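## Task

Take the plates now sitting in bays 14, 24, 34 and 44 and put each one into an unoccupied bay chosen from 21, 22, 23, 31, 32 and 33. Every plate or block has to finish lying flat and seated within the corner pieces of its bay, with its cut corner pointing to the back left.

## Robot and tools

Robot: two six-joint arms, left_arm and right_arm, each ending in a parallel two-finger gripper. The names are just labels and do not match left or right in a picture.

Deck: a bay's two digits are row then column. Row 1 is nearest the arms and row 4 farthest; column 1 is on the left as seen from the arms and column 4 on the right. Column 4 bays sit higher than the rest. The layout sheet lists sealed 96-well plates in 14, 24, 34, 41, 44, a sealed deep-well block in 43, and nothing elsewhere, but only the camera images are trustworthy about what is where. All ware begins with its cut corner at the back left, and that orientation must be kept.

Frame: one shared scene frame, metres. Origin on the table top midway between the arms, +x out over the table, +z up, left_arm on the +y side. The state line reports, for each arm, end_effector_position (the point between the closed pads), end_effector_quat_wxyz, and linear/angular velocities (m/s, rad/s). Reported hand positions get less accurate at long reach. The gripper's fingers point along its own +z and open and close along its own y. Closed fingertips extend about 33 mm past end_effector_position, fully open about 9 mm; closing pushes the tips roughly 24 mm farther out, so keep that clearance above any surface.

Tool execute_actions, argument actions: an empty list only reports state (with pictures); a list with one object either moves or waits. Optional pictures: true adds the camera images.
- Move: {"rows": [[18 numbers], ...], "steps": n}, 1 to 15 rows, steps 5 to 15 (default 15), each step 1/30 s. Each row is a single list shared by both arms: left_arm's six joint values, then its gripper position, force_limit, speed, then the same nine for right_arm. Every number lies in [-1, 1]. Row i is used on step i; if there are fewer rows than steps, the final row repeats.
- Joint values are offsets, not poses: each is added to that arm's joint angles from the most recent result that printed them (or, before any such result and for later calls in the same reply, from wherever the arm is when the action begins). They are not relative to the previous row. Scale: 1.0 equals 1.398 rad for waist and shoulder, 2.097 rad for elbow, 2.622 rad for forearm roll, wrist pitch and wrist roll. Joint order: waist, shoulder, elbow, forearm roll, wrist pitch, wrist roll. Ranges: elbow -2.792 to 2.792 rad, all others -6.283 to 6.283 rad. A request more than 0.010 rad beyond a range end is refused entirely; targets past the true end get clipped and may bring a "joint sent to its limit" line. Sending all zeros is not a pause: it pulls the arm back to the reference angles.
- Gripper numbers are absolute settings. position: +1 fully open (140 mm), about -0.8 pads touching, -1 closes until blocked. force_limit: -1 about 14 N, 0 about 60 N, +1 about 107 N. speed: -1 about 30 mm/s, 0 about 140, +1 about 250. To leave a gripper unchanged, repeat its previous three numbers (0 is a real command).
- Wait: {"steps": n} with n up to 300, no rows; counts from the last result.

Motion limits: joint targets are capped at 2.09 rad/s (waist, shoulder), 3.14 (elbow), 3.93 (wrist joints), stay within a bounded lead of the measured angle, and get scaled back if they would put the hand more than 70 mm from where it is. Large moves therefore need several calls. The final five steps of each action run after its result is reported.

Result lines: Joint positions and Joint velocities per arm (rad, rad/s) in joint order; joint torques (offset and noisy); Flange force (outside force on the gripper, including held weight, with error; may read "no reading"). object_status: 0 moving, 1 blocked while opening, 2 blocked while closing (a grip), 3 reached target or pads met (thin object possibly held). position_measured is in counts, 3 open to 230 closed, not linear. To squeeze harder once at status 2, raise force_limit and nudge position between -1 and -0.98. "joint command not followed" means a clearance check changed the joint targets; HELD marks steps where the row was not sent. MOTOR HOT warns of heating; OVER-TEMPERATURE, TORQUE FAULT (joint load limits: waist and shoulder 319, elbow 150, wrist joints 42.3 N m) and FORCE FAULT (144 N on the arm or what it carries) each freeze that arm for about 10 s.

Tool zoom_image: camera (cam_head_left 896x504, cam_head_right 896x504, cam_left_wrist 616x616, cam_right_wrist 616x616) and region [x0, y0, x1, y1] in that image's pixels, top-left origin, at most 504 by 504.

Tool finished_scene: scene, the current scene's number; irreversible, and it reports whether the goal was met. Grip with position -1 and confirm status 2. Parts may get a short tug; hold firmly. Before finishing, open the grippers and move the arms away; items held only by the robot don't count. Avoid dropping, slamming, hard shoves, arm-to-arm collisions, and knocking anything off the table.

Each tool is called after "Emit:" by a JSON object that holds its "api" and its "payload".

## Session

Emit:
{"api": "execute_actions", "payload": {"actions": []}}

Scene clock: 0.00 s of 9600.00 s.
left_arm: end_effector_position=(+0.5751, +0.3860, +0.3224) position_measured=3 object_status=3 end_effector_quat_wxyz=(+0.001, +0.999, -0.041, +0.001) end_effector_velocity=(+0.000, +0.000, +0.002) end_effector_angular_velocity=(-0.001, -0.002, +0.001) | right_arm: end_effector_position=(+0.7304, -0.5377, +0.3214) position_measured=3 object_status=3 end_effector_quat_wxyz=(-0.000, +1.000, +0.003, -0.001) end_effector_velocity=(+0.001, +0.000, +0.000) end_effector_angular_velocity=(+0.000, -0.002, +0.000)
Joint positions: left_arm=[-0.052  0.164  1.604 -0.001  1.372  1.518] | right_arm=[-0.052  0.164  1.605  0.     1.374  1.518]
Joint velocities: left_arm=[ 0.    -0.002 -0.001 -0.     0.    -0.   ] | right_arm=[ 0.     0.    -0.001  0.    -0.001 -0.   ]
Joint torques (N m, as the joint torque sensors report them, + toward a larger angle): no reading
Flange force (N, the push that the arm receives, along the gripper's own x y z axes): no reading

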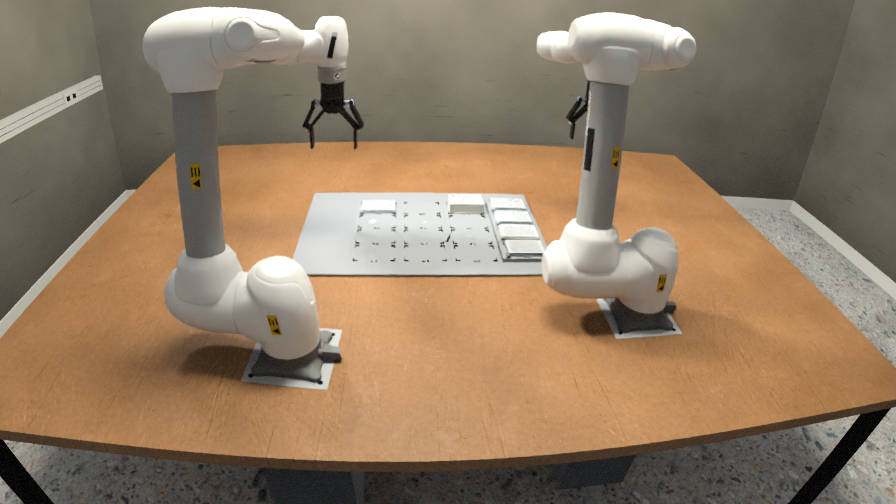

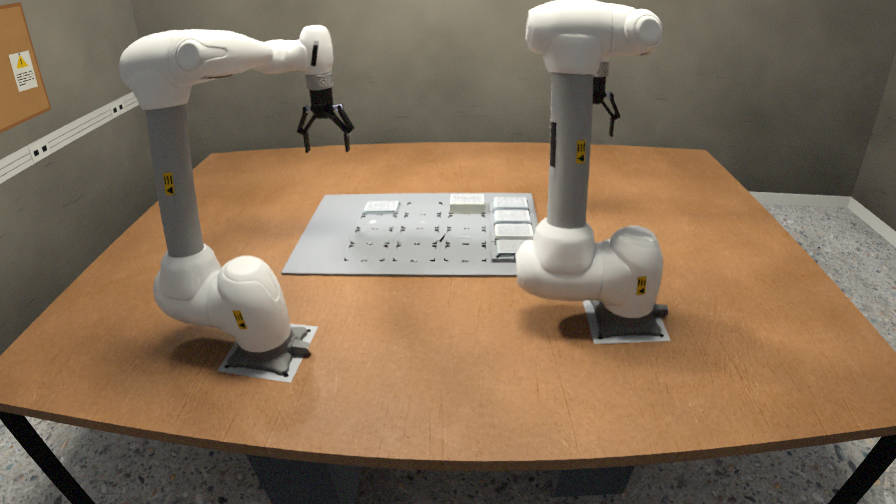

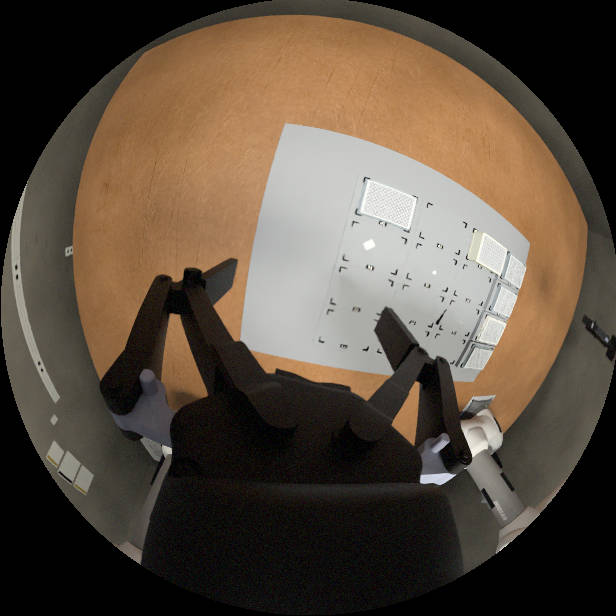

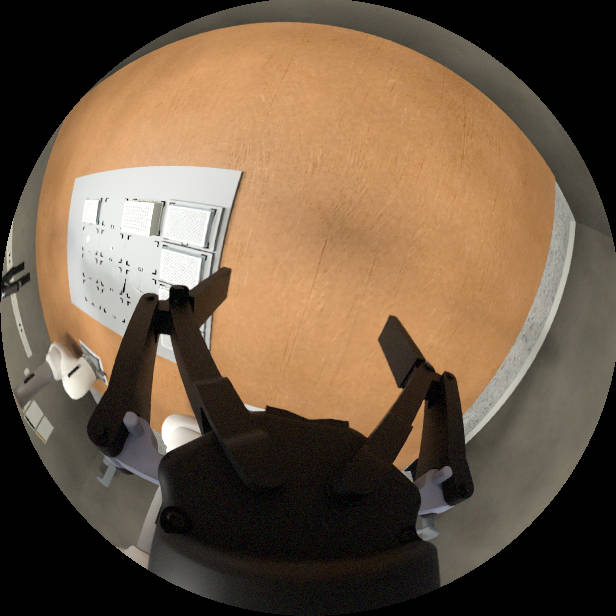

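Emit:
{"api": "zoom_image", "payload": {"camera": "cam_head_left", "region": [290, 180, 560, 290]}}

Emit:
{"api": "zoom_image", "payload": {"camera": "cam_left_wrist", "region": [300, 150, 540, 390]}}

Region (290, 180, 560, 290) of cam_head_left's 896x504 image, scaled by 1.867, with more detail than that image has; it fills the top 205 rows of this view, and the rest is white.

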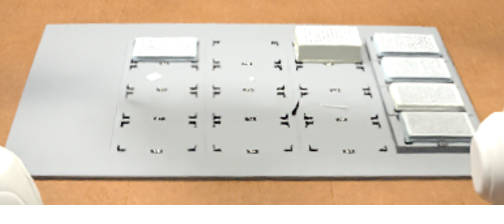

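Region (300, 150, 540, 390) of cam_left_wrist's 616x616 image, scaled by 2.100, with more detail than that image has.

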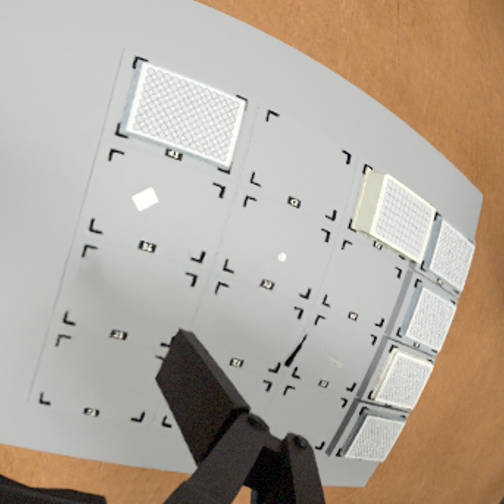

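Emit:
{"api": "execute_actions", "payload": {"actions": [{"rows":[[0,0,0,0,0,0,1,0,0, 0.25,0,0,0,0,0.133,1,0,0]],"steps":15}], "pictures": true}}

Scene clock: 3.73 s of 9600.00 s.
left_arm: end_effector_position=(+0.5751, +0.3860, +0.3224) position_measured=3 object_status=3 end_effector_quat_wxyz=(+0.001, +0.999, -0.041, +0.001) end_effector_velocity=(-0.000, +0.001, -0.001) end_effector_angular_velocity=(+0.001, +0.001, +0.002) | right_arm: end_effector_position=(+0.7170, -0.4108, +0.3214) position_measured=3 object_status=3 end_effector_quat_wxyz=(-0.000, +1.000, +0.003, -0.001) end_effector_velocity=(-0.099, +0.485, +0.000) end_effector_angular_velocity=(-0.001, -0.002, +0.004)
Joint positions: left_arm=[-0.052  0.164  1.604 -0.001  1.372  1.518] | right_arm=[0.144 0.164 1.605 0.    1.374 1.714]
Joint velocities: left_arm=[ 0.001  0.     0.001  0.001  0.    -0.001] | right_arm=[ 0.762 -0.    -0.    -0.    -0.002  0.758]
Joint torques (N m, as the joint torque sensors report them, + toward a larger angle): left_arm=[ -1.45 -54.27 -42.33   4.44   0.09  -0.26] | right_arm=[  1.17 -58.43 -37.89   4.28   0.13   0.43]
Flange force (N, the push that the arm receives, along the gripper's own x y z axes): left_arm=[-8.4 -2.7 1.2] | right_arm=[3.9 1.8 -3.4]
Steps of this call (steps 1 to 90: nothing new was sent; then 0.40 s passed at rest; steps 91 to 100: the first 10 steps of this action). Readings (joint positions | what the end effector reports):
91: left_arm=[-0.052 0.164 1.604 -0.001 1.372 1.518] | right_arm=[-0.052 0.164 1.605 0.000 1.374 1.518] | left_arm position_measured=3 object_status=3 | right_arm position_measured=3 object_status=3
92: left_arm=[-0.052 0.164 1.604 -0.001 1.372 1.518] | right_arm=[-0.047 0.164 1.605 0.000 1.374 1.523] | left_arm position_measured=3 object_status=3 | right_arm position_measured=3 object_status=3
94: left_arm=[-0.052 0.164 1.604 -0.001 1.372 1.518] | right_arm=[-0.014 0.164 1.605 0.000 1.374 1.557] | left_arm position_measured=3 object_status=3 | right_arm position_measured=3 object_status=3
98: left_arm=[-0.052 0.164 1.604 -0.001 1.372 1.518] | right_arm=[0.093 0.164 1.605 0.000 1.374 1.663] | left_arm position_measured=3 object_status=3 | right_arm position_measured=3 object_status=3
100: the state above

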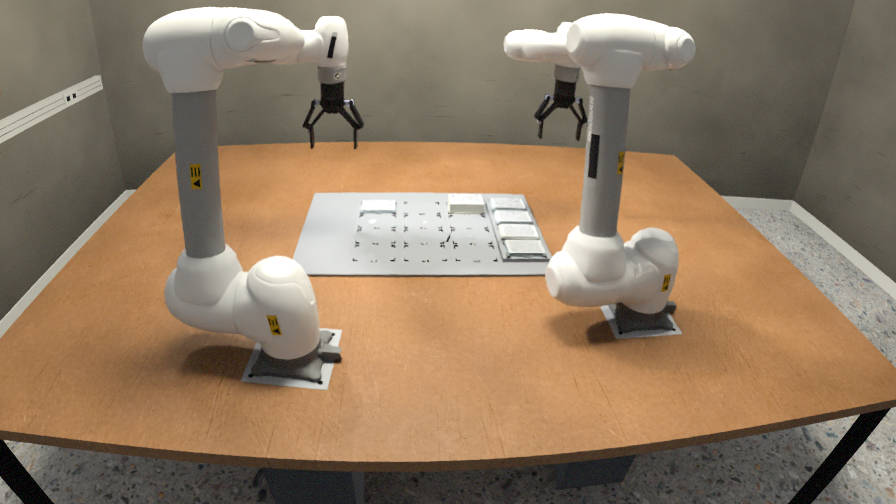

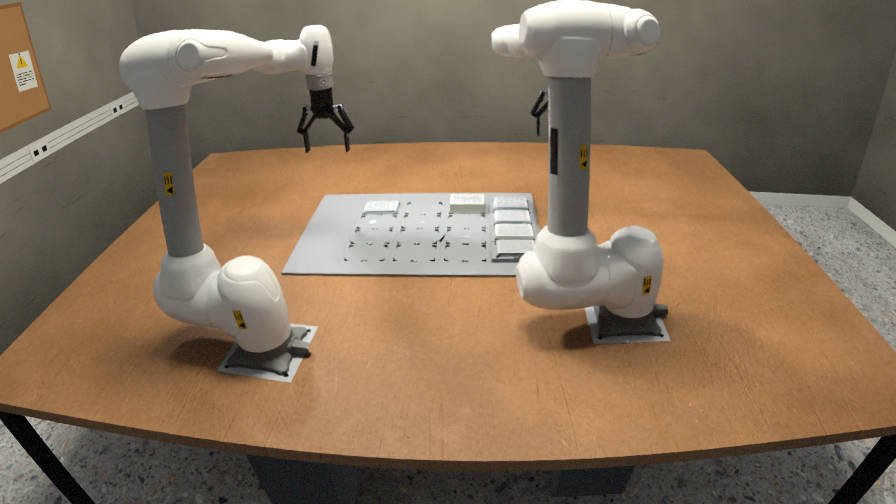

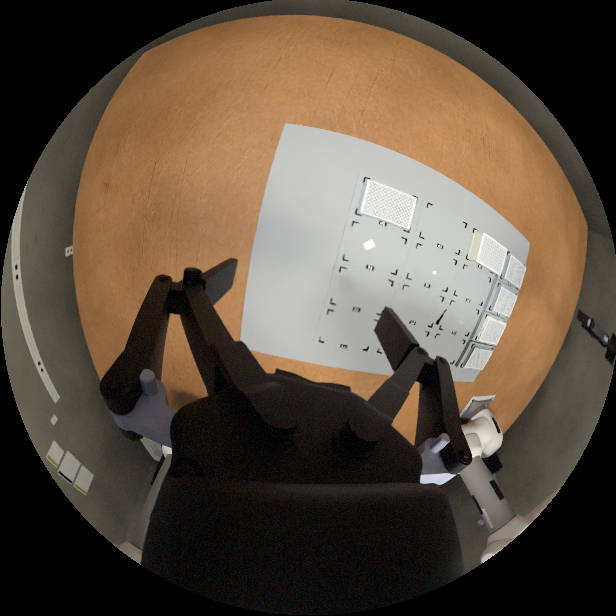

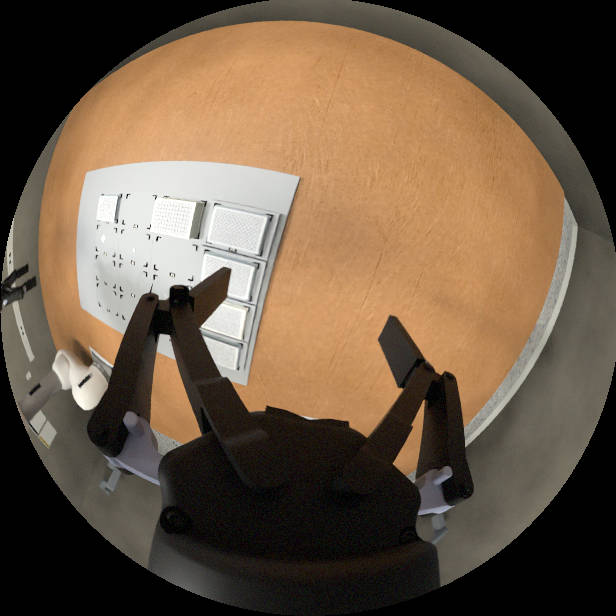

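Emit:
{"api": "execute_actions", "payload": {"actions": []}}

Scene clock: 4.57 s of 9600.00 s.
left_arm: end_effector_position=(+0.5751, +0.3860, +0.3224) position_measured=3 object_status=3 end_effector_quat_wxyz=(+0.001, +0.999, -0.041, +0.001) end_effector_velocity=(-0.000, +0.001, +0.000) end_effector_angular_velocity=(-0.000, -0.001, +0.002) | right_arm: end_effector_position=(+0.6896, -0.3154, +0.3214) position_measured=3 object_status=3 end_effector_quat_wxyz=(+0.000, +1.000, +0.004, -0.001) end_effector_velocity=(-0.000, +0.000, -0.000) end_effector_angular_velocity=(-0.000, +0.001, +0.001)
Joint positions: left_arm=[-0.052  0.164  1.604 -0.001  1.372  1.518] | right_arm=[0.297 0.164 1.605 0.    1.374 1.866]
Joint velocities: left_arm=[ 0.001 -0.001  0.    -0.    -0.    -0.001] | right_arm=[ 0.     0.     0.    -0.     0.001 -0.001]
Joint torques (N m, as the joint torque sensors report them, + toward a larger angle): left_arm=[ -1.24 -54.06 -42.     4.27   0.37  -0.29] | right_arm=[  3.65 -57.72 -38.54   4.32   0.1   -0.09]
Flange force (N, the push that the arm receives, along the gripper's own x y z axes): left_arm=[-8.2 -2.4 0.8] | right_arm=[5.8 3.8 -3.0]
Kept back: nothing.
Steps of this call (steps 1 to 5: the last 5 steps of your previous action; steps 6 to 25: the robot went on to your last target). Readings (joint positions | what the end effector reports):
1: left_arm=[-0.052 0.164 1.604 -0.001 1.372 1.518] | right_arm=[0.170 0.164 1.605 0.000 1.374 1.740] | left_arm position_measured=3 object_status=3 | right_arm position_measured=3 object_status=3
2: left_arm=[-0.052 0.164 1.604 -0.001 1.372 1.518] | right_arm=[0.196 0.164 1.605 0.000 1.374 1.765] | left_arm position_measured=3 object_status=3 | right_arm position_measured=3 object_status=3
4: left_arm=[-0.052 0.164 1.604 -0.001 1.372 1.518] | right_arm=[0.246 0.164 1.605 0.000 1.374 1.816] | left_arm position_measured=3 object_status=3 | right_arm position_measured=3 object_status=3
8: left_arm=[-0.052 0.164 1.604 -0.001 1.372 1.518] | right_arm=[0.297 0.164 1.605 0.000 1.374 1.866] | left_arm position_measured=3 object_status=3 | right_arm position_measured=3 object_status=3
25: the state above

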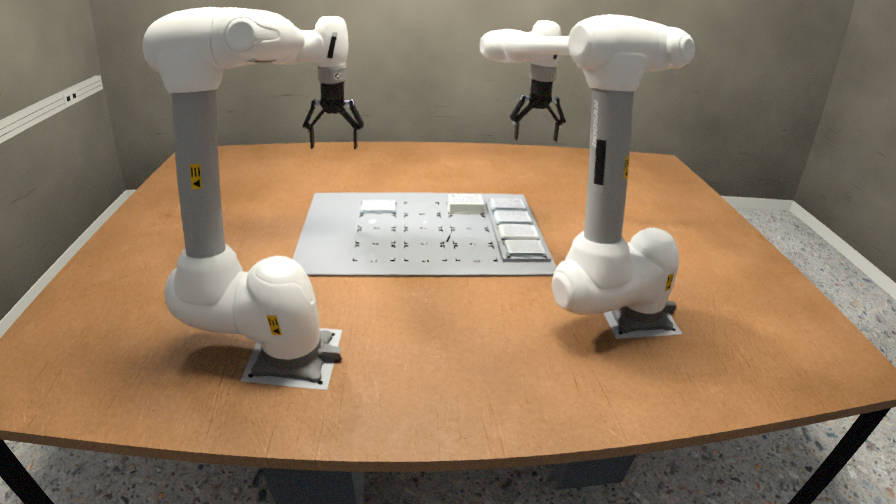

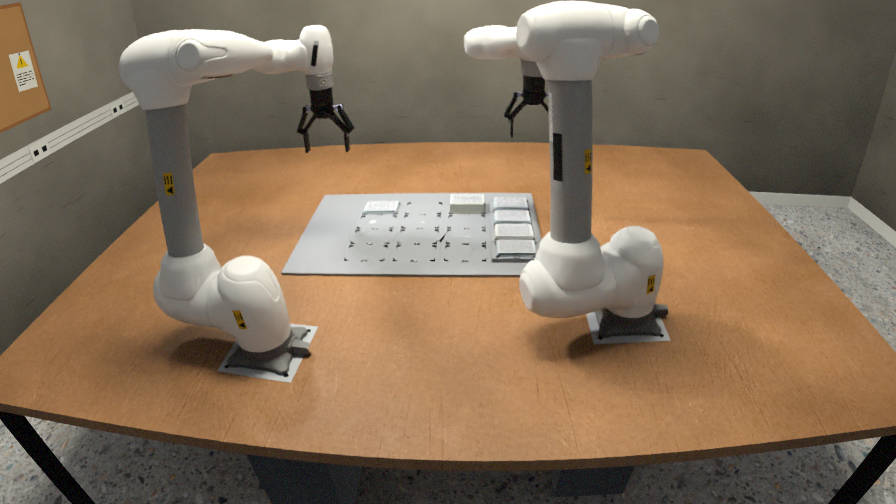

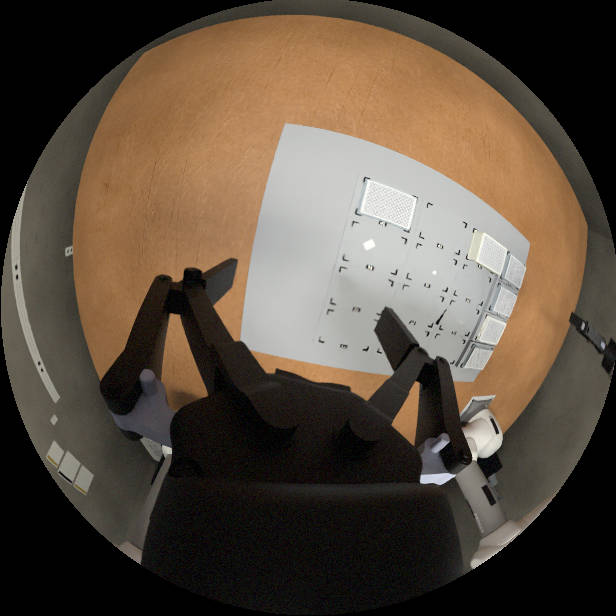

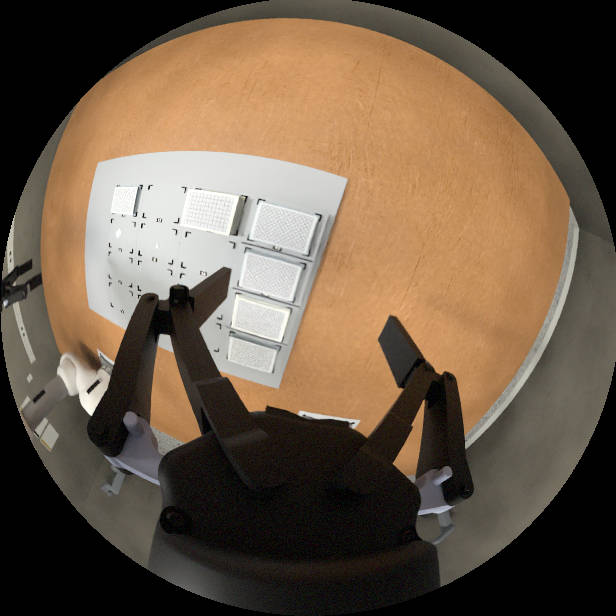

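Emit:
{"api": "execute_actions", "payload": {"actions": [{"rows":[[0,0,0,0,0,0,1,0,0, 0,0.1,0,0,-0.0533,0,1,0,0]],"steps":15},{"steps":10}]}}


Emit:
{"api": "execute_actions", "payload": {"actions": [{"rows":[[0,0,0,0,0,0,1,0,0, 0,0.1,0,0,-0.0533,0,1,0,0]],"steps":15}]}}

Emit:
{"api": "execute_actions", "payload": {"actions": [{"steps":15}]}}

Scene clock: 5.27 s of 9600.00 s.
left_arm: end_effector_position=(+0.5751, +0.3860, +0.3224) position_measured=3 object_status=3 end_effector_quat_wxyz=(+0.001, +0.999, -0.041, +0.001) end_effector_velocity=(-0.000, +0.000, +0.000) end_effector_angular_velocity=(+0.000, -0.001, -0.000) | right_arm: end_effector_position=(+0.7496, -0.2966, +0.2263) position_measured=3 object_status=3 end_effector_quat_wxyz=(+0.000, +1.000, +0.004, -0.001) end_effector_velocity=(+0.026, +0.008, -0.046) end_effector_angular_velocity=(+0.001, -0.002, -0.001)
Joint positions: left_arm=[-0.052  0.164  1.604 -0.001  1.372  1.518] | right_arm=[0.297 0.304 1.605 0.    1.236 1.866]
Joint velocities: left_arm=[-0.    -0.001  0.     0.     0.     0.   ] | right_arm=[-0.     0.064  0.     0.    -0.066  0.001]
Joint torques (N m, as the joint torque sensors report them, + toward a larger angle): left_arm=[ -0.47 -53.51 -41.92   4.38   0.37  -0.31] | right_arm=[   9.18 -117.46  -49.44    5.19    0.18   -0.17]
Flange force (N, the push that the arm receives, along the gripper's own x y z axes): left_arm=[-9.0 -1.3 0.6] | right_arm=[3.8 3.1 -3.9]
Steps of this call (steps 1 to 11: the robot went on to your last target; steps 12 to 21: the first 10 steps of this action). Readings (joint positions | what the end effector reports):
12: left_arm=[-0.052 0.164 1.604 -0.001 1.372 1.518] | right_arm=[0.297 0.165 1.605 0.000 1.373 1.866] | left_arm position_measured=3 object_status=3 | right_arm position_measured=3 object_status=3
13: left_arm=[-0.052 0.164 1.604 -0.001 1.372 1.518] | right_arm=[0.297 0.169 1.605 0.000 1.368 1.866] | left_arm position_measured=3 object_status=3 | right_arm position_measured=3 object_status=3
15: left_arm=[-0.052 0.164 1.604 -0.001 1.372 1.518] | right_arm=[0.297 0.203 1.605 0.000 1.334 1.866] | left_arm position_measured=3 object_status=3 | right_arm position_measured=3 object_status=3
19: left_arm=[-0.052 0.164 1.604 -0.001 1.372 1.518] | right_arm=[0.297 0.287 1.605 0.000 1.252 1.866] | left_arm position_measured=3 object_status=3 | right_arm position_measured=3 object_status=3
21: the state above

Scene clock: 5.77 s of 9600.00 s.
left_arm: end_effector_position=(+0.5751, +0.3860, +0.3224) position_measured=3 object_status=3 end_effector_quat_wxyz=(+0.001, +0.999, -0.041, +0.001) end_effector_velocity=(+0.001, +0.001, -0.000) end_effector_angular_velocity=(-0.001, -0.000, +0.000) | right_arm: end_effector_position=(+0.7502, -0.2965, +0.2260) position_measured=3 object_status=3 end_effector_quat_wxyz=(+0.000, +1.000, +0.004, -0.001) end_effector_velocity=(+0.001, +0.000, +0.000) end_effector_angular_velocity=(+0.001, -0.003, -0.000)
Joint positions: left_arm=[-0.052  0.164  1.604 -0.001  1.372  1.518] | right_arm=[0.297 0.304 1.605 0.    1.234 1.866]
Joint velocities: left_arm=[ 0.002  0.001 -0.001 -0.001 -0.     0.002] | right_arm=[-0.    -0.    -0.    -0.    -0.003  0.   ]
Joint torques (N m, as the joint torque sensors report them, + toward a larger angle): left_arm=[ -2.18 -54.38 -42.77   4.31   0.14  -0.27] | right_arm=[  2.66 -69.38 -37.38   4.08   0.15  -0.15]
Flange force (N, the push that the arm receives, along the gripper's own x y z axes): left_arm=[-8.6 -4.1 1.9] | right_arm=[3.5 2.5 -2.5]
Kept back: nothing.
Steps of this call (steps 1 to 5: the last 5 steps of your previous action; steps 6 to 15: the robot went on to your last target). Readings (joint positions | what the end effector reports):
1: left_arm=[-0.052 0.164 1.604 -0.001 1.372 1.518] | right_arm=[0.297 0.304 1.605 0.000 1.235 1.866] | left_arm position_measured=3 object_status=3 | right_arm position_measured=3 object_status=3
2: left_arm=[-0.052 0.164 1.604 -0.001 1.372 1.518] | right_arm=[0.297 0.304 1.605 0.000 1.234 1.866] | left_arm position_measured=3 object_status=3 | right_arm position_measured=3 object_status=3
4: left_arm=[-0.052 0.164 1.604 -0.001 1.372 1.518] | right_arm=[0.297 0.304 1.605 0.000 1.234 1.866] | left_arm position_measured=3 object_status=3 | right_arm position_measured=3 object_status=3
8: left_arm=[-0.052 0.164 1.604 -0.001 1.372 1.518] | right_arm=[0.297 0.304 1.605 0.000 1.234 1.866] | left_arm position_measured=3 object_status=3 | right_arm position_measured=3 object_status=3
15: the state above
All arms were judged still, so your last target was given up. Only a new action makes them travel on or press farther. Fingers that are still opening or closing keep moving.

Emit:
{"api": "execute_actions", "payload": {"actions": []}}

Scene clock: 6.07 s of 9600.00 s.
left_arm: end_effector_position=(+0.5751, +0.3860, +0.3224) position_measured=3 object_status=3 end_effector_quat_wxyz=(+0.001, +0.999, -0.041, +0.001) end_effector_velocity=(+0.000, -0.000, -0.001) end_effector_angular_velocity=(-0.000, +0.001, -0.000) | right_arm: end_effector_position=(+0.7502, -0.2965, +0.2260) position_measured=3 object_status=3 end_effector_quat_wxyz=(+0.000, +1.000, +0.004, -0.001) end_effector_velocity=(+0.000, +0.000, +0.000) end_effector_angular_velocity=(+0.000, +0.000, -0.000)
Joint positions: left_arm=[-0.052  0.164  1.604 -0.001  1.372  1.518] | right_arm=[0.297 0.304 1.605 0.    1.234 1.866]
Joint velocities: left_arm=[-0.     0.001  0.    -0.     0.     0.   ] | right_arm=[-0.  0. -0.  0.  0. -0.]
Joint torques (N m, as the joint torque sensors report them, + toward a larger angle): left_arm=[ -1.96 -53.21 -42.4    4.6    0.3   -0.12] | right_arm=[  4.3  -67.83 -36.83   4.07  -0.08  -0.01]
Flange force (N, the push that the arm receives, along the gripper's own x y z axes): left_arm=[-9.9 -3.1 1.4] | right_arm=[3.2 5.3 -4.3]
Kept back: nothing.
Steps of this call (steps 1 to 9: nothing new was sent). Readings (joint positions | what the end effector reports):
1: left_arm=[-0.052 0.164 1.604 -0.001 1.372 1.518] | right_arm=[0.297 0.304 1.605 0.000 1.234 1.866] | left_arm position_measured=3 object_status=3 | right_arm position_measured=3 object_status=3
2: left_arm=[-0.052 0.164 1.604 -0.001 1.372 1.518] | right_arm=[0.297 0.304 1.605 0.000 1.234 1.866] | left_arm position_measured=3 object_status=3 | right_arm position_measured=3 object_status=3
4: left_arm=[-0.052 0.164 1.604 -0.001 1.372 1.518] | right_arm=[0.297 0.304 1.605 0.000 1.234 1.866] | left_arm position_measured=3 object_status=3 | right_arm position_measured=3 object_status=3
8: left_arm=[-0.052 0.164 1.604 -0.001 1.372 1.518] | right_arm=[0.297 0.304 1.605 0.000 1.234 1.866] | left_arm position_measured=3 object_status=3 | right_arm position_measured=3 object_status=3
9: the state above

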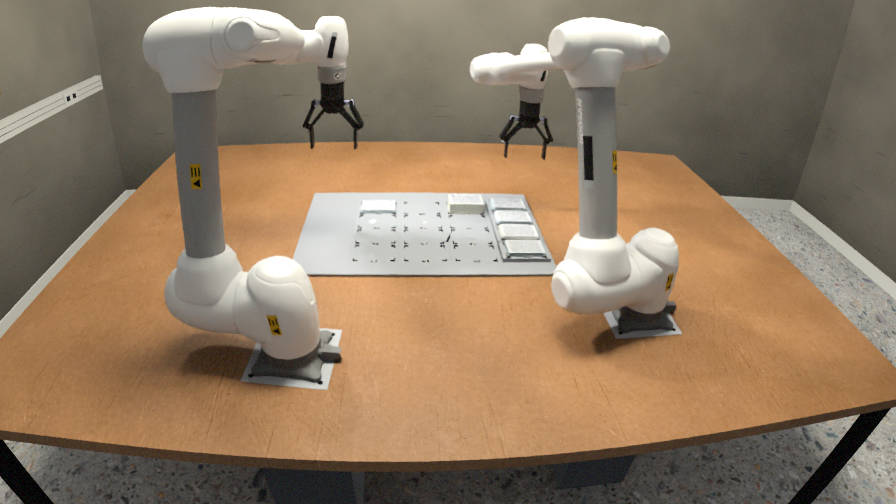

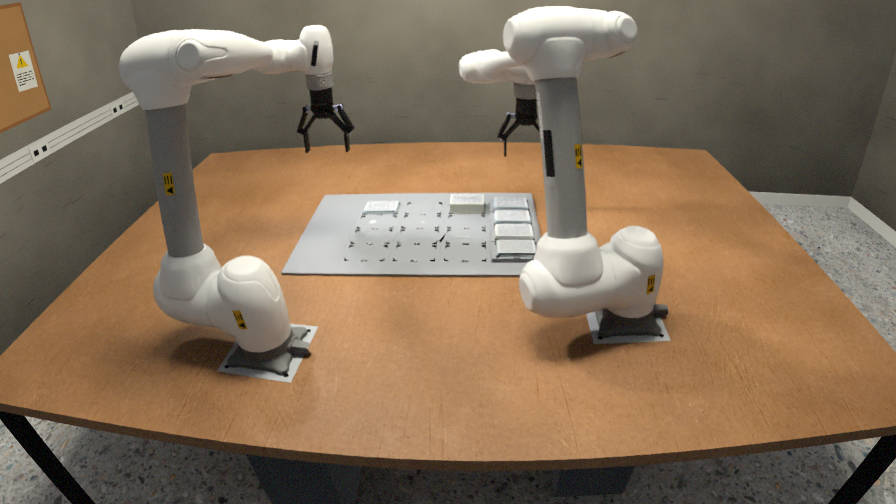

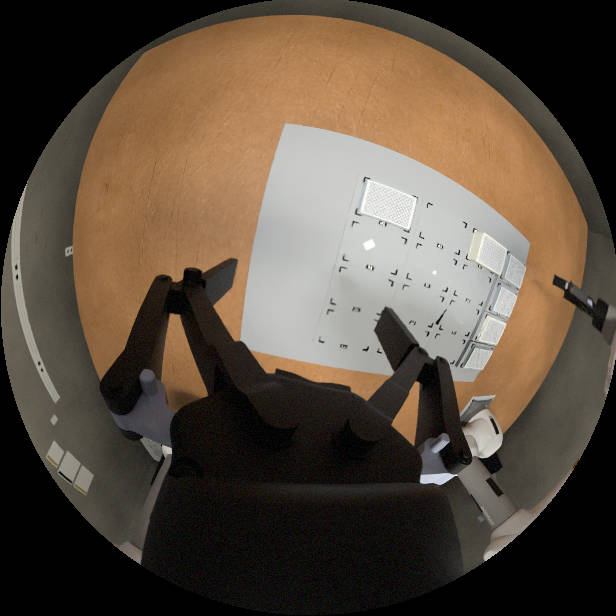

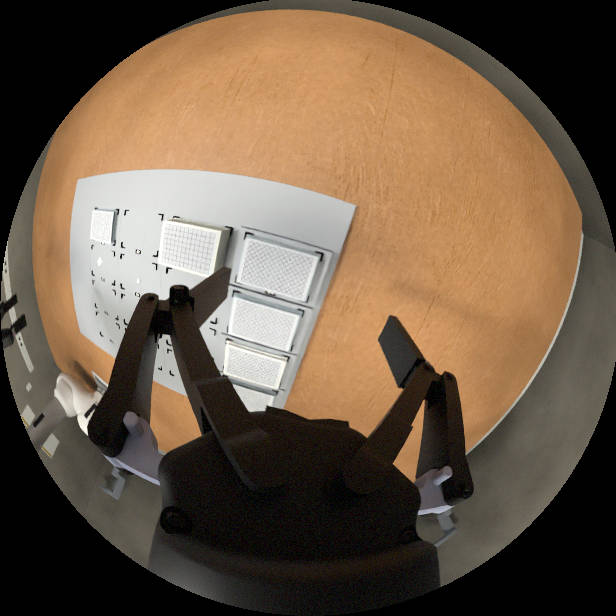

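Emit:
{"api": "execute_actions", "payload": {"actions": [{"rows":[[0,0,0,0,0,0,1,0,0, 0.034,0.095,0.006,0,-0.056,0.018,1,0,0]],"steps":15}]}}

Emit:
{"api": "execute_actions", "payload": {"actions": [{"steps":10}], "pictures": true}}

Scene clock: 6.73 s of 9600.00 s.
left_arm: end_effector_position=(+0.5751, +0.3860, +0.3224) position_measured=3 object_status=3 end_effector_quat_wxyz=(+0.001, +0.999, -0.041, +0.001) end_effector_velocity=(-0.001, +0.001, +0.000) end_effector_angular_velocity=(-0.001, -0.000, +0.001) | right_arm: end_effector_position=(+0.7793, -0.2501, +0.1220) position_measured=3 object_status=3 end_effector_quat_wxyz=(+0.000, +1.000, +0.004, -0.001) end_effector_velocity=(+0.011, +0.021, -0.041) end_effector_angular_velocity=(+0.003, -0.008, +0.002)
Joint positions: left_arm=[-0.052  0.164  1.604 -0.001  1.372  1.518] | right_arm=[0.344 0.437 1.617 0.    1.089 1.913]
Joint velocities: left_arm=[ 0.001 -0.001  0.001 -0.001 -0.     0.001] | right_arm=[ 0.021  0.053  0.001 -0.    -0.062  0.02 ]
Joint torques (N m, as the joint torque sensors report them, + toward a larger angle): left_arm=[ -1.61 -51.86 -42.88   4.46   0.27  -0.25] | right_arm=[  -2.06 -121.27  -48.06    5.13    0.59   -0.32]
Flange force (N, the push that the arm receives, along the gripper's own x y z axes): left_arm=[-13.4 -3.3 1.4] | right_arm=[-0.6 4.8 -5.6]
Steps of this call (steps 1 to 10: nothing new was sent; steps 11 to 20: the first 10 steps of this action). Readings (joint positions | what the end effector reports):
11: left_arm=[-0.052 0.164 1.604 -0.001 1.372 1.518] | right_arm=[0.297 0.305 1.605 0.000 1.234 1.867] | left_arm position_measured=3 object_status=3 | right_arm position_measured=3 object_status=3
12: left_arm=[-0.052 0.164 1.604 -0.001 1.372 1.518] | right_arm=[0.299 0.309 1.605 0.000 1.227 1.869] | left_arm position_measured=3 object_status=3 | right_arm position_measured=3 object_status=3
14: left_arm=[-0.052 0.164 1.604 -0.001 1.372 1.518] | right_arm=[0.311 0.342 1.608 0.000 1.191 1.880] | left_arm position_measured=3 object_status=3 | right_arm position_measured=3 object_status=3
18: left_arm=[-0.052 0.164 1.604 -0.001 1.372 1.518] | right_arm=[0.339 0.422 1.616 0.000 1.105 1.908] | left_arm position_measured=3 object_status=3 | right_arm position_measured=3 object_status=3
20: the state above

Scene clock: 7.07 s of 9600.00 s.
left_arm: end_effector_position=(+0.5751, +0.3860, +0.3224) position_measured=3 object_status=3 end_effector_quat_wxyz=(+0.001, +0.999, -0.041, +0.001) end_effector_velocity=(+0.000, -0.001, -0.000) end_effector_angular_velocity=(-0.000, -0.000, +0.000) | right_arm: end_effector_position=(+0.7798, -0.2496, +0.1217) position_measured=3 object_status=3 end_effector_quat_wxyz=(-0.000, +1.000, +0.004, -0.000) end_effector_velocity=(-0.000, +0.000, +0.000) end_effector_angular_velocity=(-0.000, +0.001, +0.000)
Joint positions: left_arm=[-0.052  0.164  1.604 -0.001  1.372  1.518] | right_arm=[0.345 0.437 1.617 0.    1.087 1.914]
Joint velocities: left_arm=[-0.001  0.    -0.    -0.    -0.    -0.002] | right_arm=[ 0.     0.    -0.001  0.     0.001 -0.   ]
Joint torques (N m, as the joint torque sensors report them, + toward a larger angle): left_arm=[ -0.65 -53.93 -42.97   4.6    0.24  -0.34] | right_arm=[  3.3  -78.34 -34.94   3.98   0.21   0.07]
Flange force (N, the push that the arm receives, along the gripper's own x y z axes): left_arm=[-9.7 -1.2 2.3] | right_arm=[2.1 3.9 -2.8]
Kept back: nothing.
Steps of this call (steps 1 to 5: the last 5 steps of your previous action; steps 6 to 10: the robot went on to your last target). Readings (joint positions | what the end effector reports):
1: left_arm=[-0.052 0.164 1.604 -0.001 1.372 1.518] | right_arm=[0.344 0.437 1.617 0.000 1.088 1.914] | left_arm position_measured=3 object_status=3 | right_arm position_measured=3 object_status=3
2: left_arm=[-0.052 0.164 1.604 -0.001 1.372 1.518] | right_arm=[0.345 0.437 1.617 0.000 1.088 1.914] | left_arm position_measured=3 object_status=3 | right_arm position_measured=3 object_status=3
4: left_arm=[-0.052 0.164 1.604 -0.001 1.372 1.518] | right_arm=[0.345 0.437 1.617 0.000 1.087 1.914] | left_arm position_measured=3 object_status=3 | right_arm position_measured=3 object_status=3
8: left_arm=[-0.052 0.164 1.604 -0.001 1.372 1.518] | right_arm=[0.345 0.437 1.617 0.000 1.087 1.914] | left_arm position_measured=3 object_status=3 | right_arm position_measured=3 object_status=3
10: the state above

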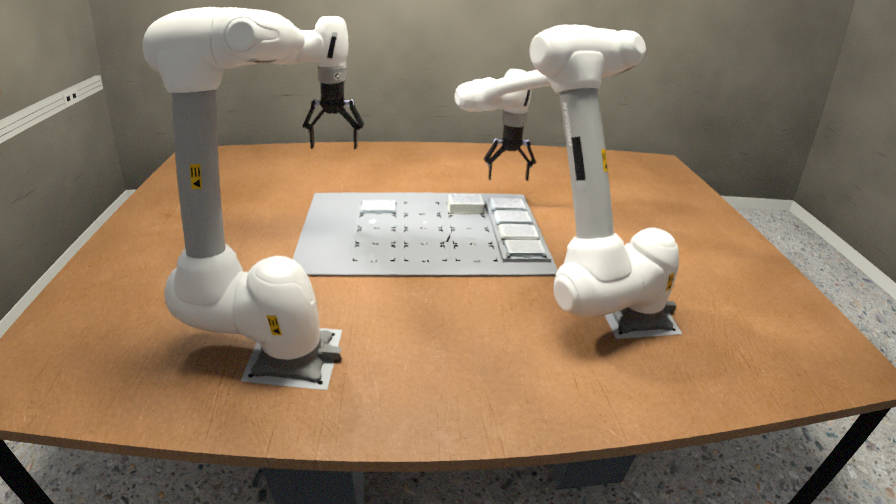

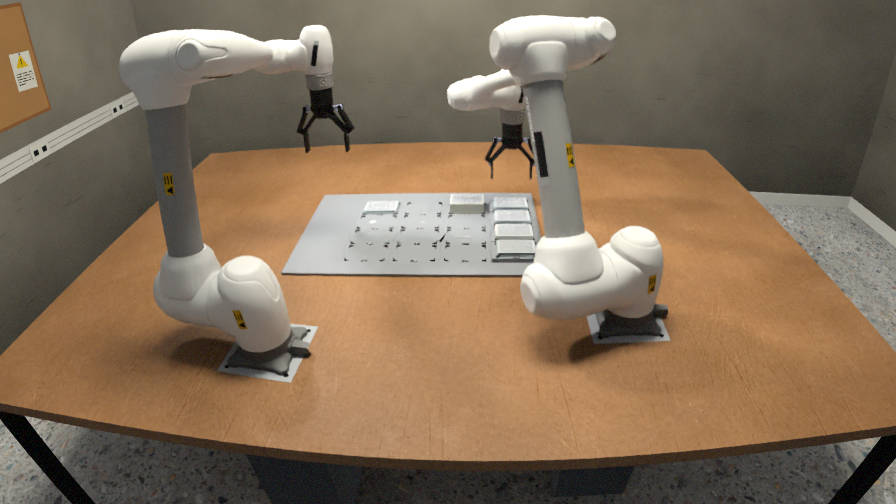

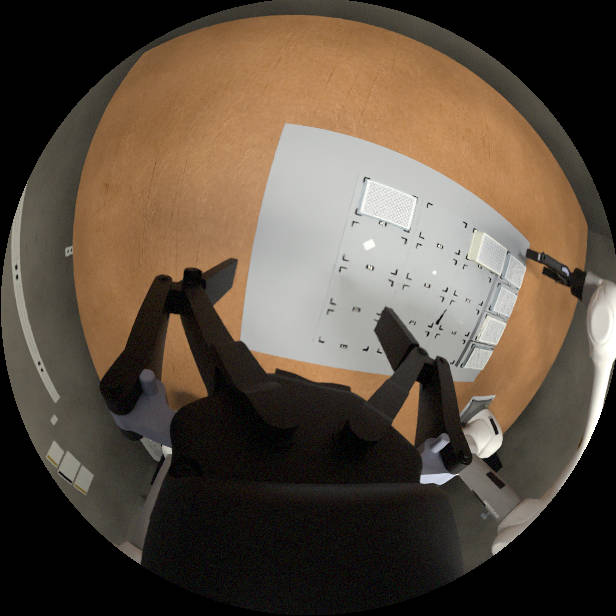

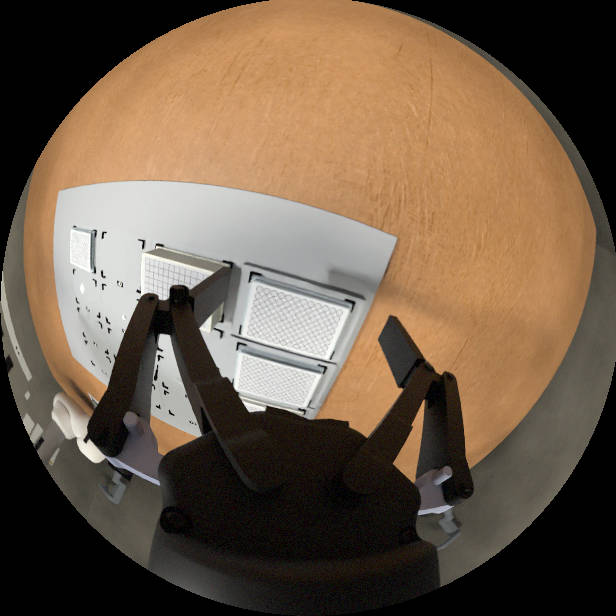

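Emit:
{"api": "execute_actions", "payload": {"actions": [{"rows":[[0,0,0,0,0,0,1,0,0, 0.017,0.009,0.039,0,-0.035,0.009,1,0,0]],"steps":15}]}}

Emit:
{"api": "execute_actions", "payload": {"actions": [{"steps":10}], "pictures": true}}

Scene clock: 7.63 s of 9600.00 s.
left_arm: end_effector_position=(+0.5751, +0.3860, +0.3224) position_measured=3 object_status=3 end_effector_quat_wxyz=(+0.001, +0.999, -0.041, +0.001) end_effector_velocity=(-0.000, -0.000, +0.000) end_effector_angular_velocity=(-0.001, -0.000, +0.000) | right_arm: end_effector_position=(+0.7537, -0.2405, +0.0730) position_measured=3 object_status=3 end_effector_quat_wxyz=(+0.000, +1.000, +0.004, -0.001) end_effector_velocity=(-0.000, -0.000, -0.000) end_effector_angular_velocity=(-0.001, +0.002, +0.000)
Joint positions: left_arm=[-0.052  0.164  1.604 -0.001  1.372  1.518] | right_arm=[0.368 0.45  1.699 0.    0.996 1.937]
Joint velocities: left_arm=[-0.    -0.     0.    -0.001 -0.    -0.   ] | right_arm=[ 0.     0.     0.     0.     0.001 -0.   ]
Joint torques (N m, as the joint torque sensors report them, + toward a larger angle): left_arm=[ -0.97 -53.91 -41.99   4.27   0.42  -0.49] | right_arm=[  1.24 -76.06 -31.22   3.44   0.01   0.  ]
Flange force (N, the push that the arm receives, along the gripper's own x y z axes): left_arm=[-8.0 -2.1 1.1] | right_arm=[4.4 0.8 -3.5]
Steps of this call (steps 1 to 7: the robot went on to your last target; steps 8 to 17: the first 10 steps of this action). Readings (joint positions | what the end effector reports):
8: left_arm=[-0.052 0.164 1.604 -0.001 1.372 1.518] | right_arm=[0.345 0.437 1.618 0.000 1.086 1.914] | left_arm position_measured=3 object_status=3 | right_arm position_measured=3 object_status=3
9: left_arm=[-0.052 0.164 1.604 -0.001 1.372 1.518] | right_arm=[0.347 0.438 1.625 0.000 1.077 1.916] | left_arm position_measured=3 object_status=3 | right_arm position_measured=3 object_status=3
11: left_arm=[-0.052 0.164 1.604 -0.001 1.372 1.518] | right_arm=[0.360 0.445 1.670 0.000 1.028 1.929] | left_arm position_measured=3 object_status=3 | right_arm position_measured=3 object_status=3
15: left_arm=[-0.052 0.164 1.604 -0.001 1.372 1.518] | right_arm=[0.368 0.450 1.699 0.000 0.996 1.937] | left_arm position_measured=3 object_status=3 | right_arm position_measured=3 object_status=3
17: the state above

Scene clock: 7.97 s of 9600.00 s.
left_arm: end_effector_position=(+0.5751, +0.3860, +0.3224) position_measured=3 object_status=3 end_effector_quat_wxyz=(+0.001, +0.999, -0.041, +0.001) end_effector_velocity=(-0.000, -0.001, -0.001) end_effector_angular_velocity=(+0.002, +0.001, -0.003) | right_arm: end_effector_position=(+0.7535, -0.2405, +0.0729) position_measured=3 object_status=3 end_effector_quat_wxyz=(+0.000, +1.000, +0.004, -0.001) end_effector_velocity=(+0.000, +0.000, +0.000) end_effector_angular_velocity=(+0.000, -0.001, +0.000)
Joint positions: left_arm=[-0.052  0.164  1.604 -0.001  1.372  1.518] | right_arm=[0.368 0.45  1.699 0.    0.996 1.937]
Joint velocities: left_arm=[-0.002  0.001  0.001  0.001 -0.     0.001] | right_arm=[ 0.    -0.     0.     0.    -0.001 -0.   ]
Joint torques (N m, as the joint torque sensors report them, + toward a larger angle): left_arm=[ -0.48 -53.59 -41.83   4.28   0.27  -0.19] | right_arm=[  3.9  -77.72 -32.79   3.64   0.05  -0.09]
Flange force (N, the push that the arm receives, along the gripper's own x y z axes): left_arm=[-7.9 -0.3 1.1] | right_arm=[3.2 4.2 -3.5]
Kept back: nothing.
Steps of this call (steps 1 to 5: the last 5 steps of your previous action; steps 6 to 10: the robot went on to your last target). Readings (joint positions | what the end effector reports):
1: left_arm=[-0.052 0.164 1.604 -0.001 1.372 1.518] | right_arm=[0.368 0.450 1.699 0.000 0.996 1.937] | left_arm position_measured=3 object_status=3 | right_arm position_measured=3 object_status=3
2: left_arm=[-0.052 0.164 1.604 -0.001 1.372 1.518] | right_arm=[0.368 0.450 1.699 0.000 0.996 1.937] | left_arm position_measured=3 object_status=3 | right_arm position_measured=3 object_status=3
4: left_arm=[-0.052 0.164 1.604 -0.001 1.372 1.518] | right_arm=[0.368 0.450 1.699 0.000 0.996 1.937] | left_arm position_measured=3 object_status=3 | right_arm position_measured=3 object_status=3
8: left_arm=[-0.052 0.164 1.604 -0.001 1.372 1.518] | right_arm=[0.368 0.450 1.699 0.000 0.996 1.937] | left_arm position_measured=3 object_status=3 | right_arm position_measured=3 object_status=3
10: the state above

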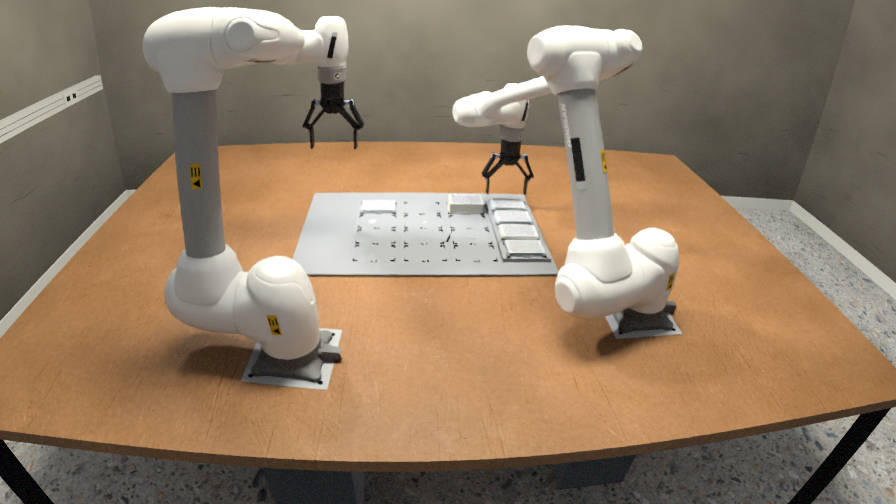

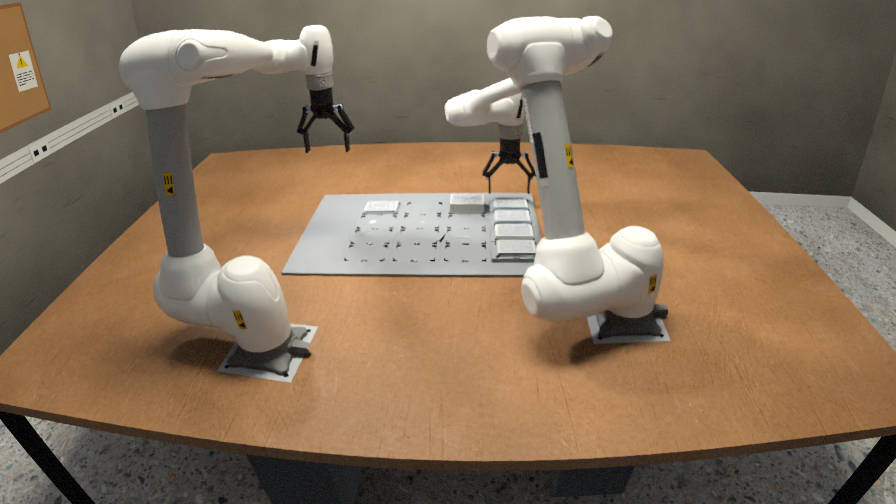

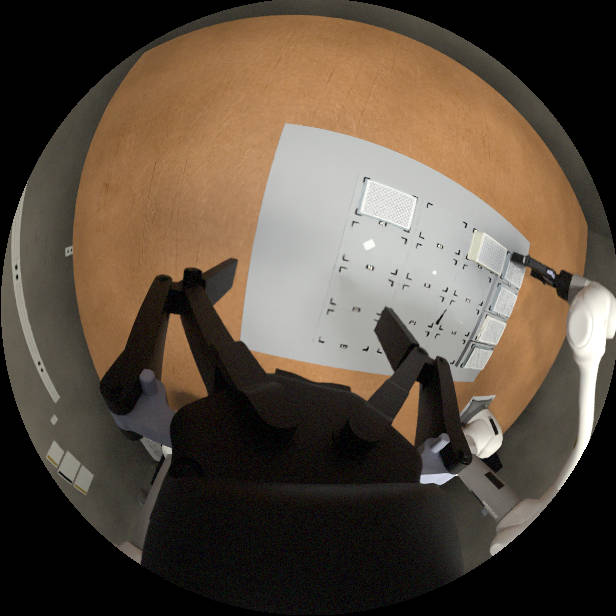

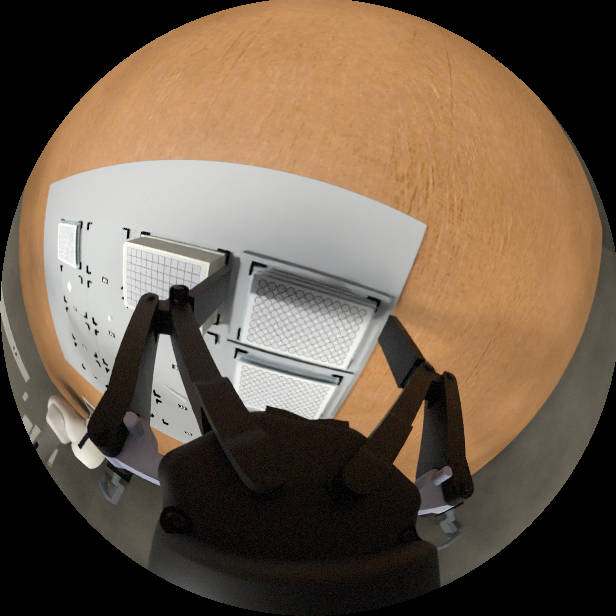

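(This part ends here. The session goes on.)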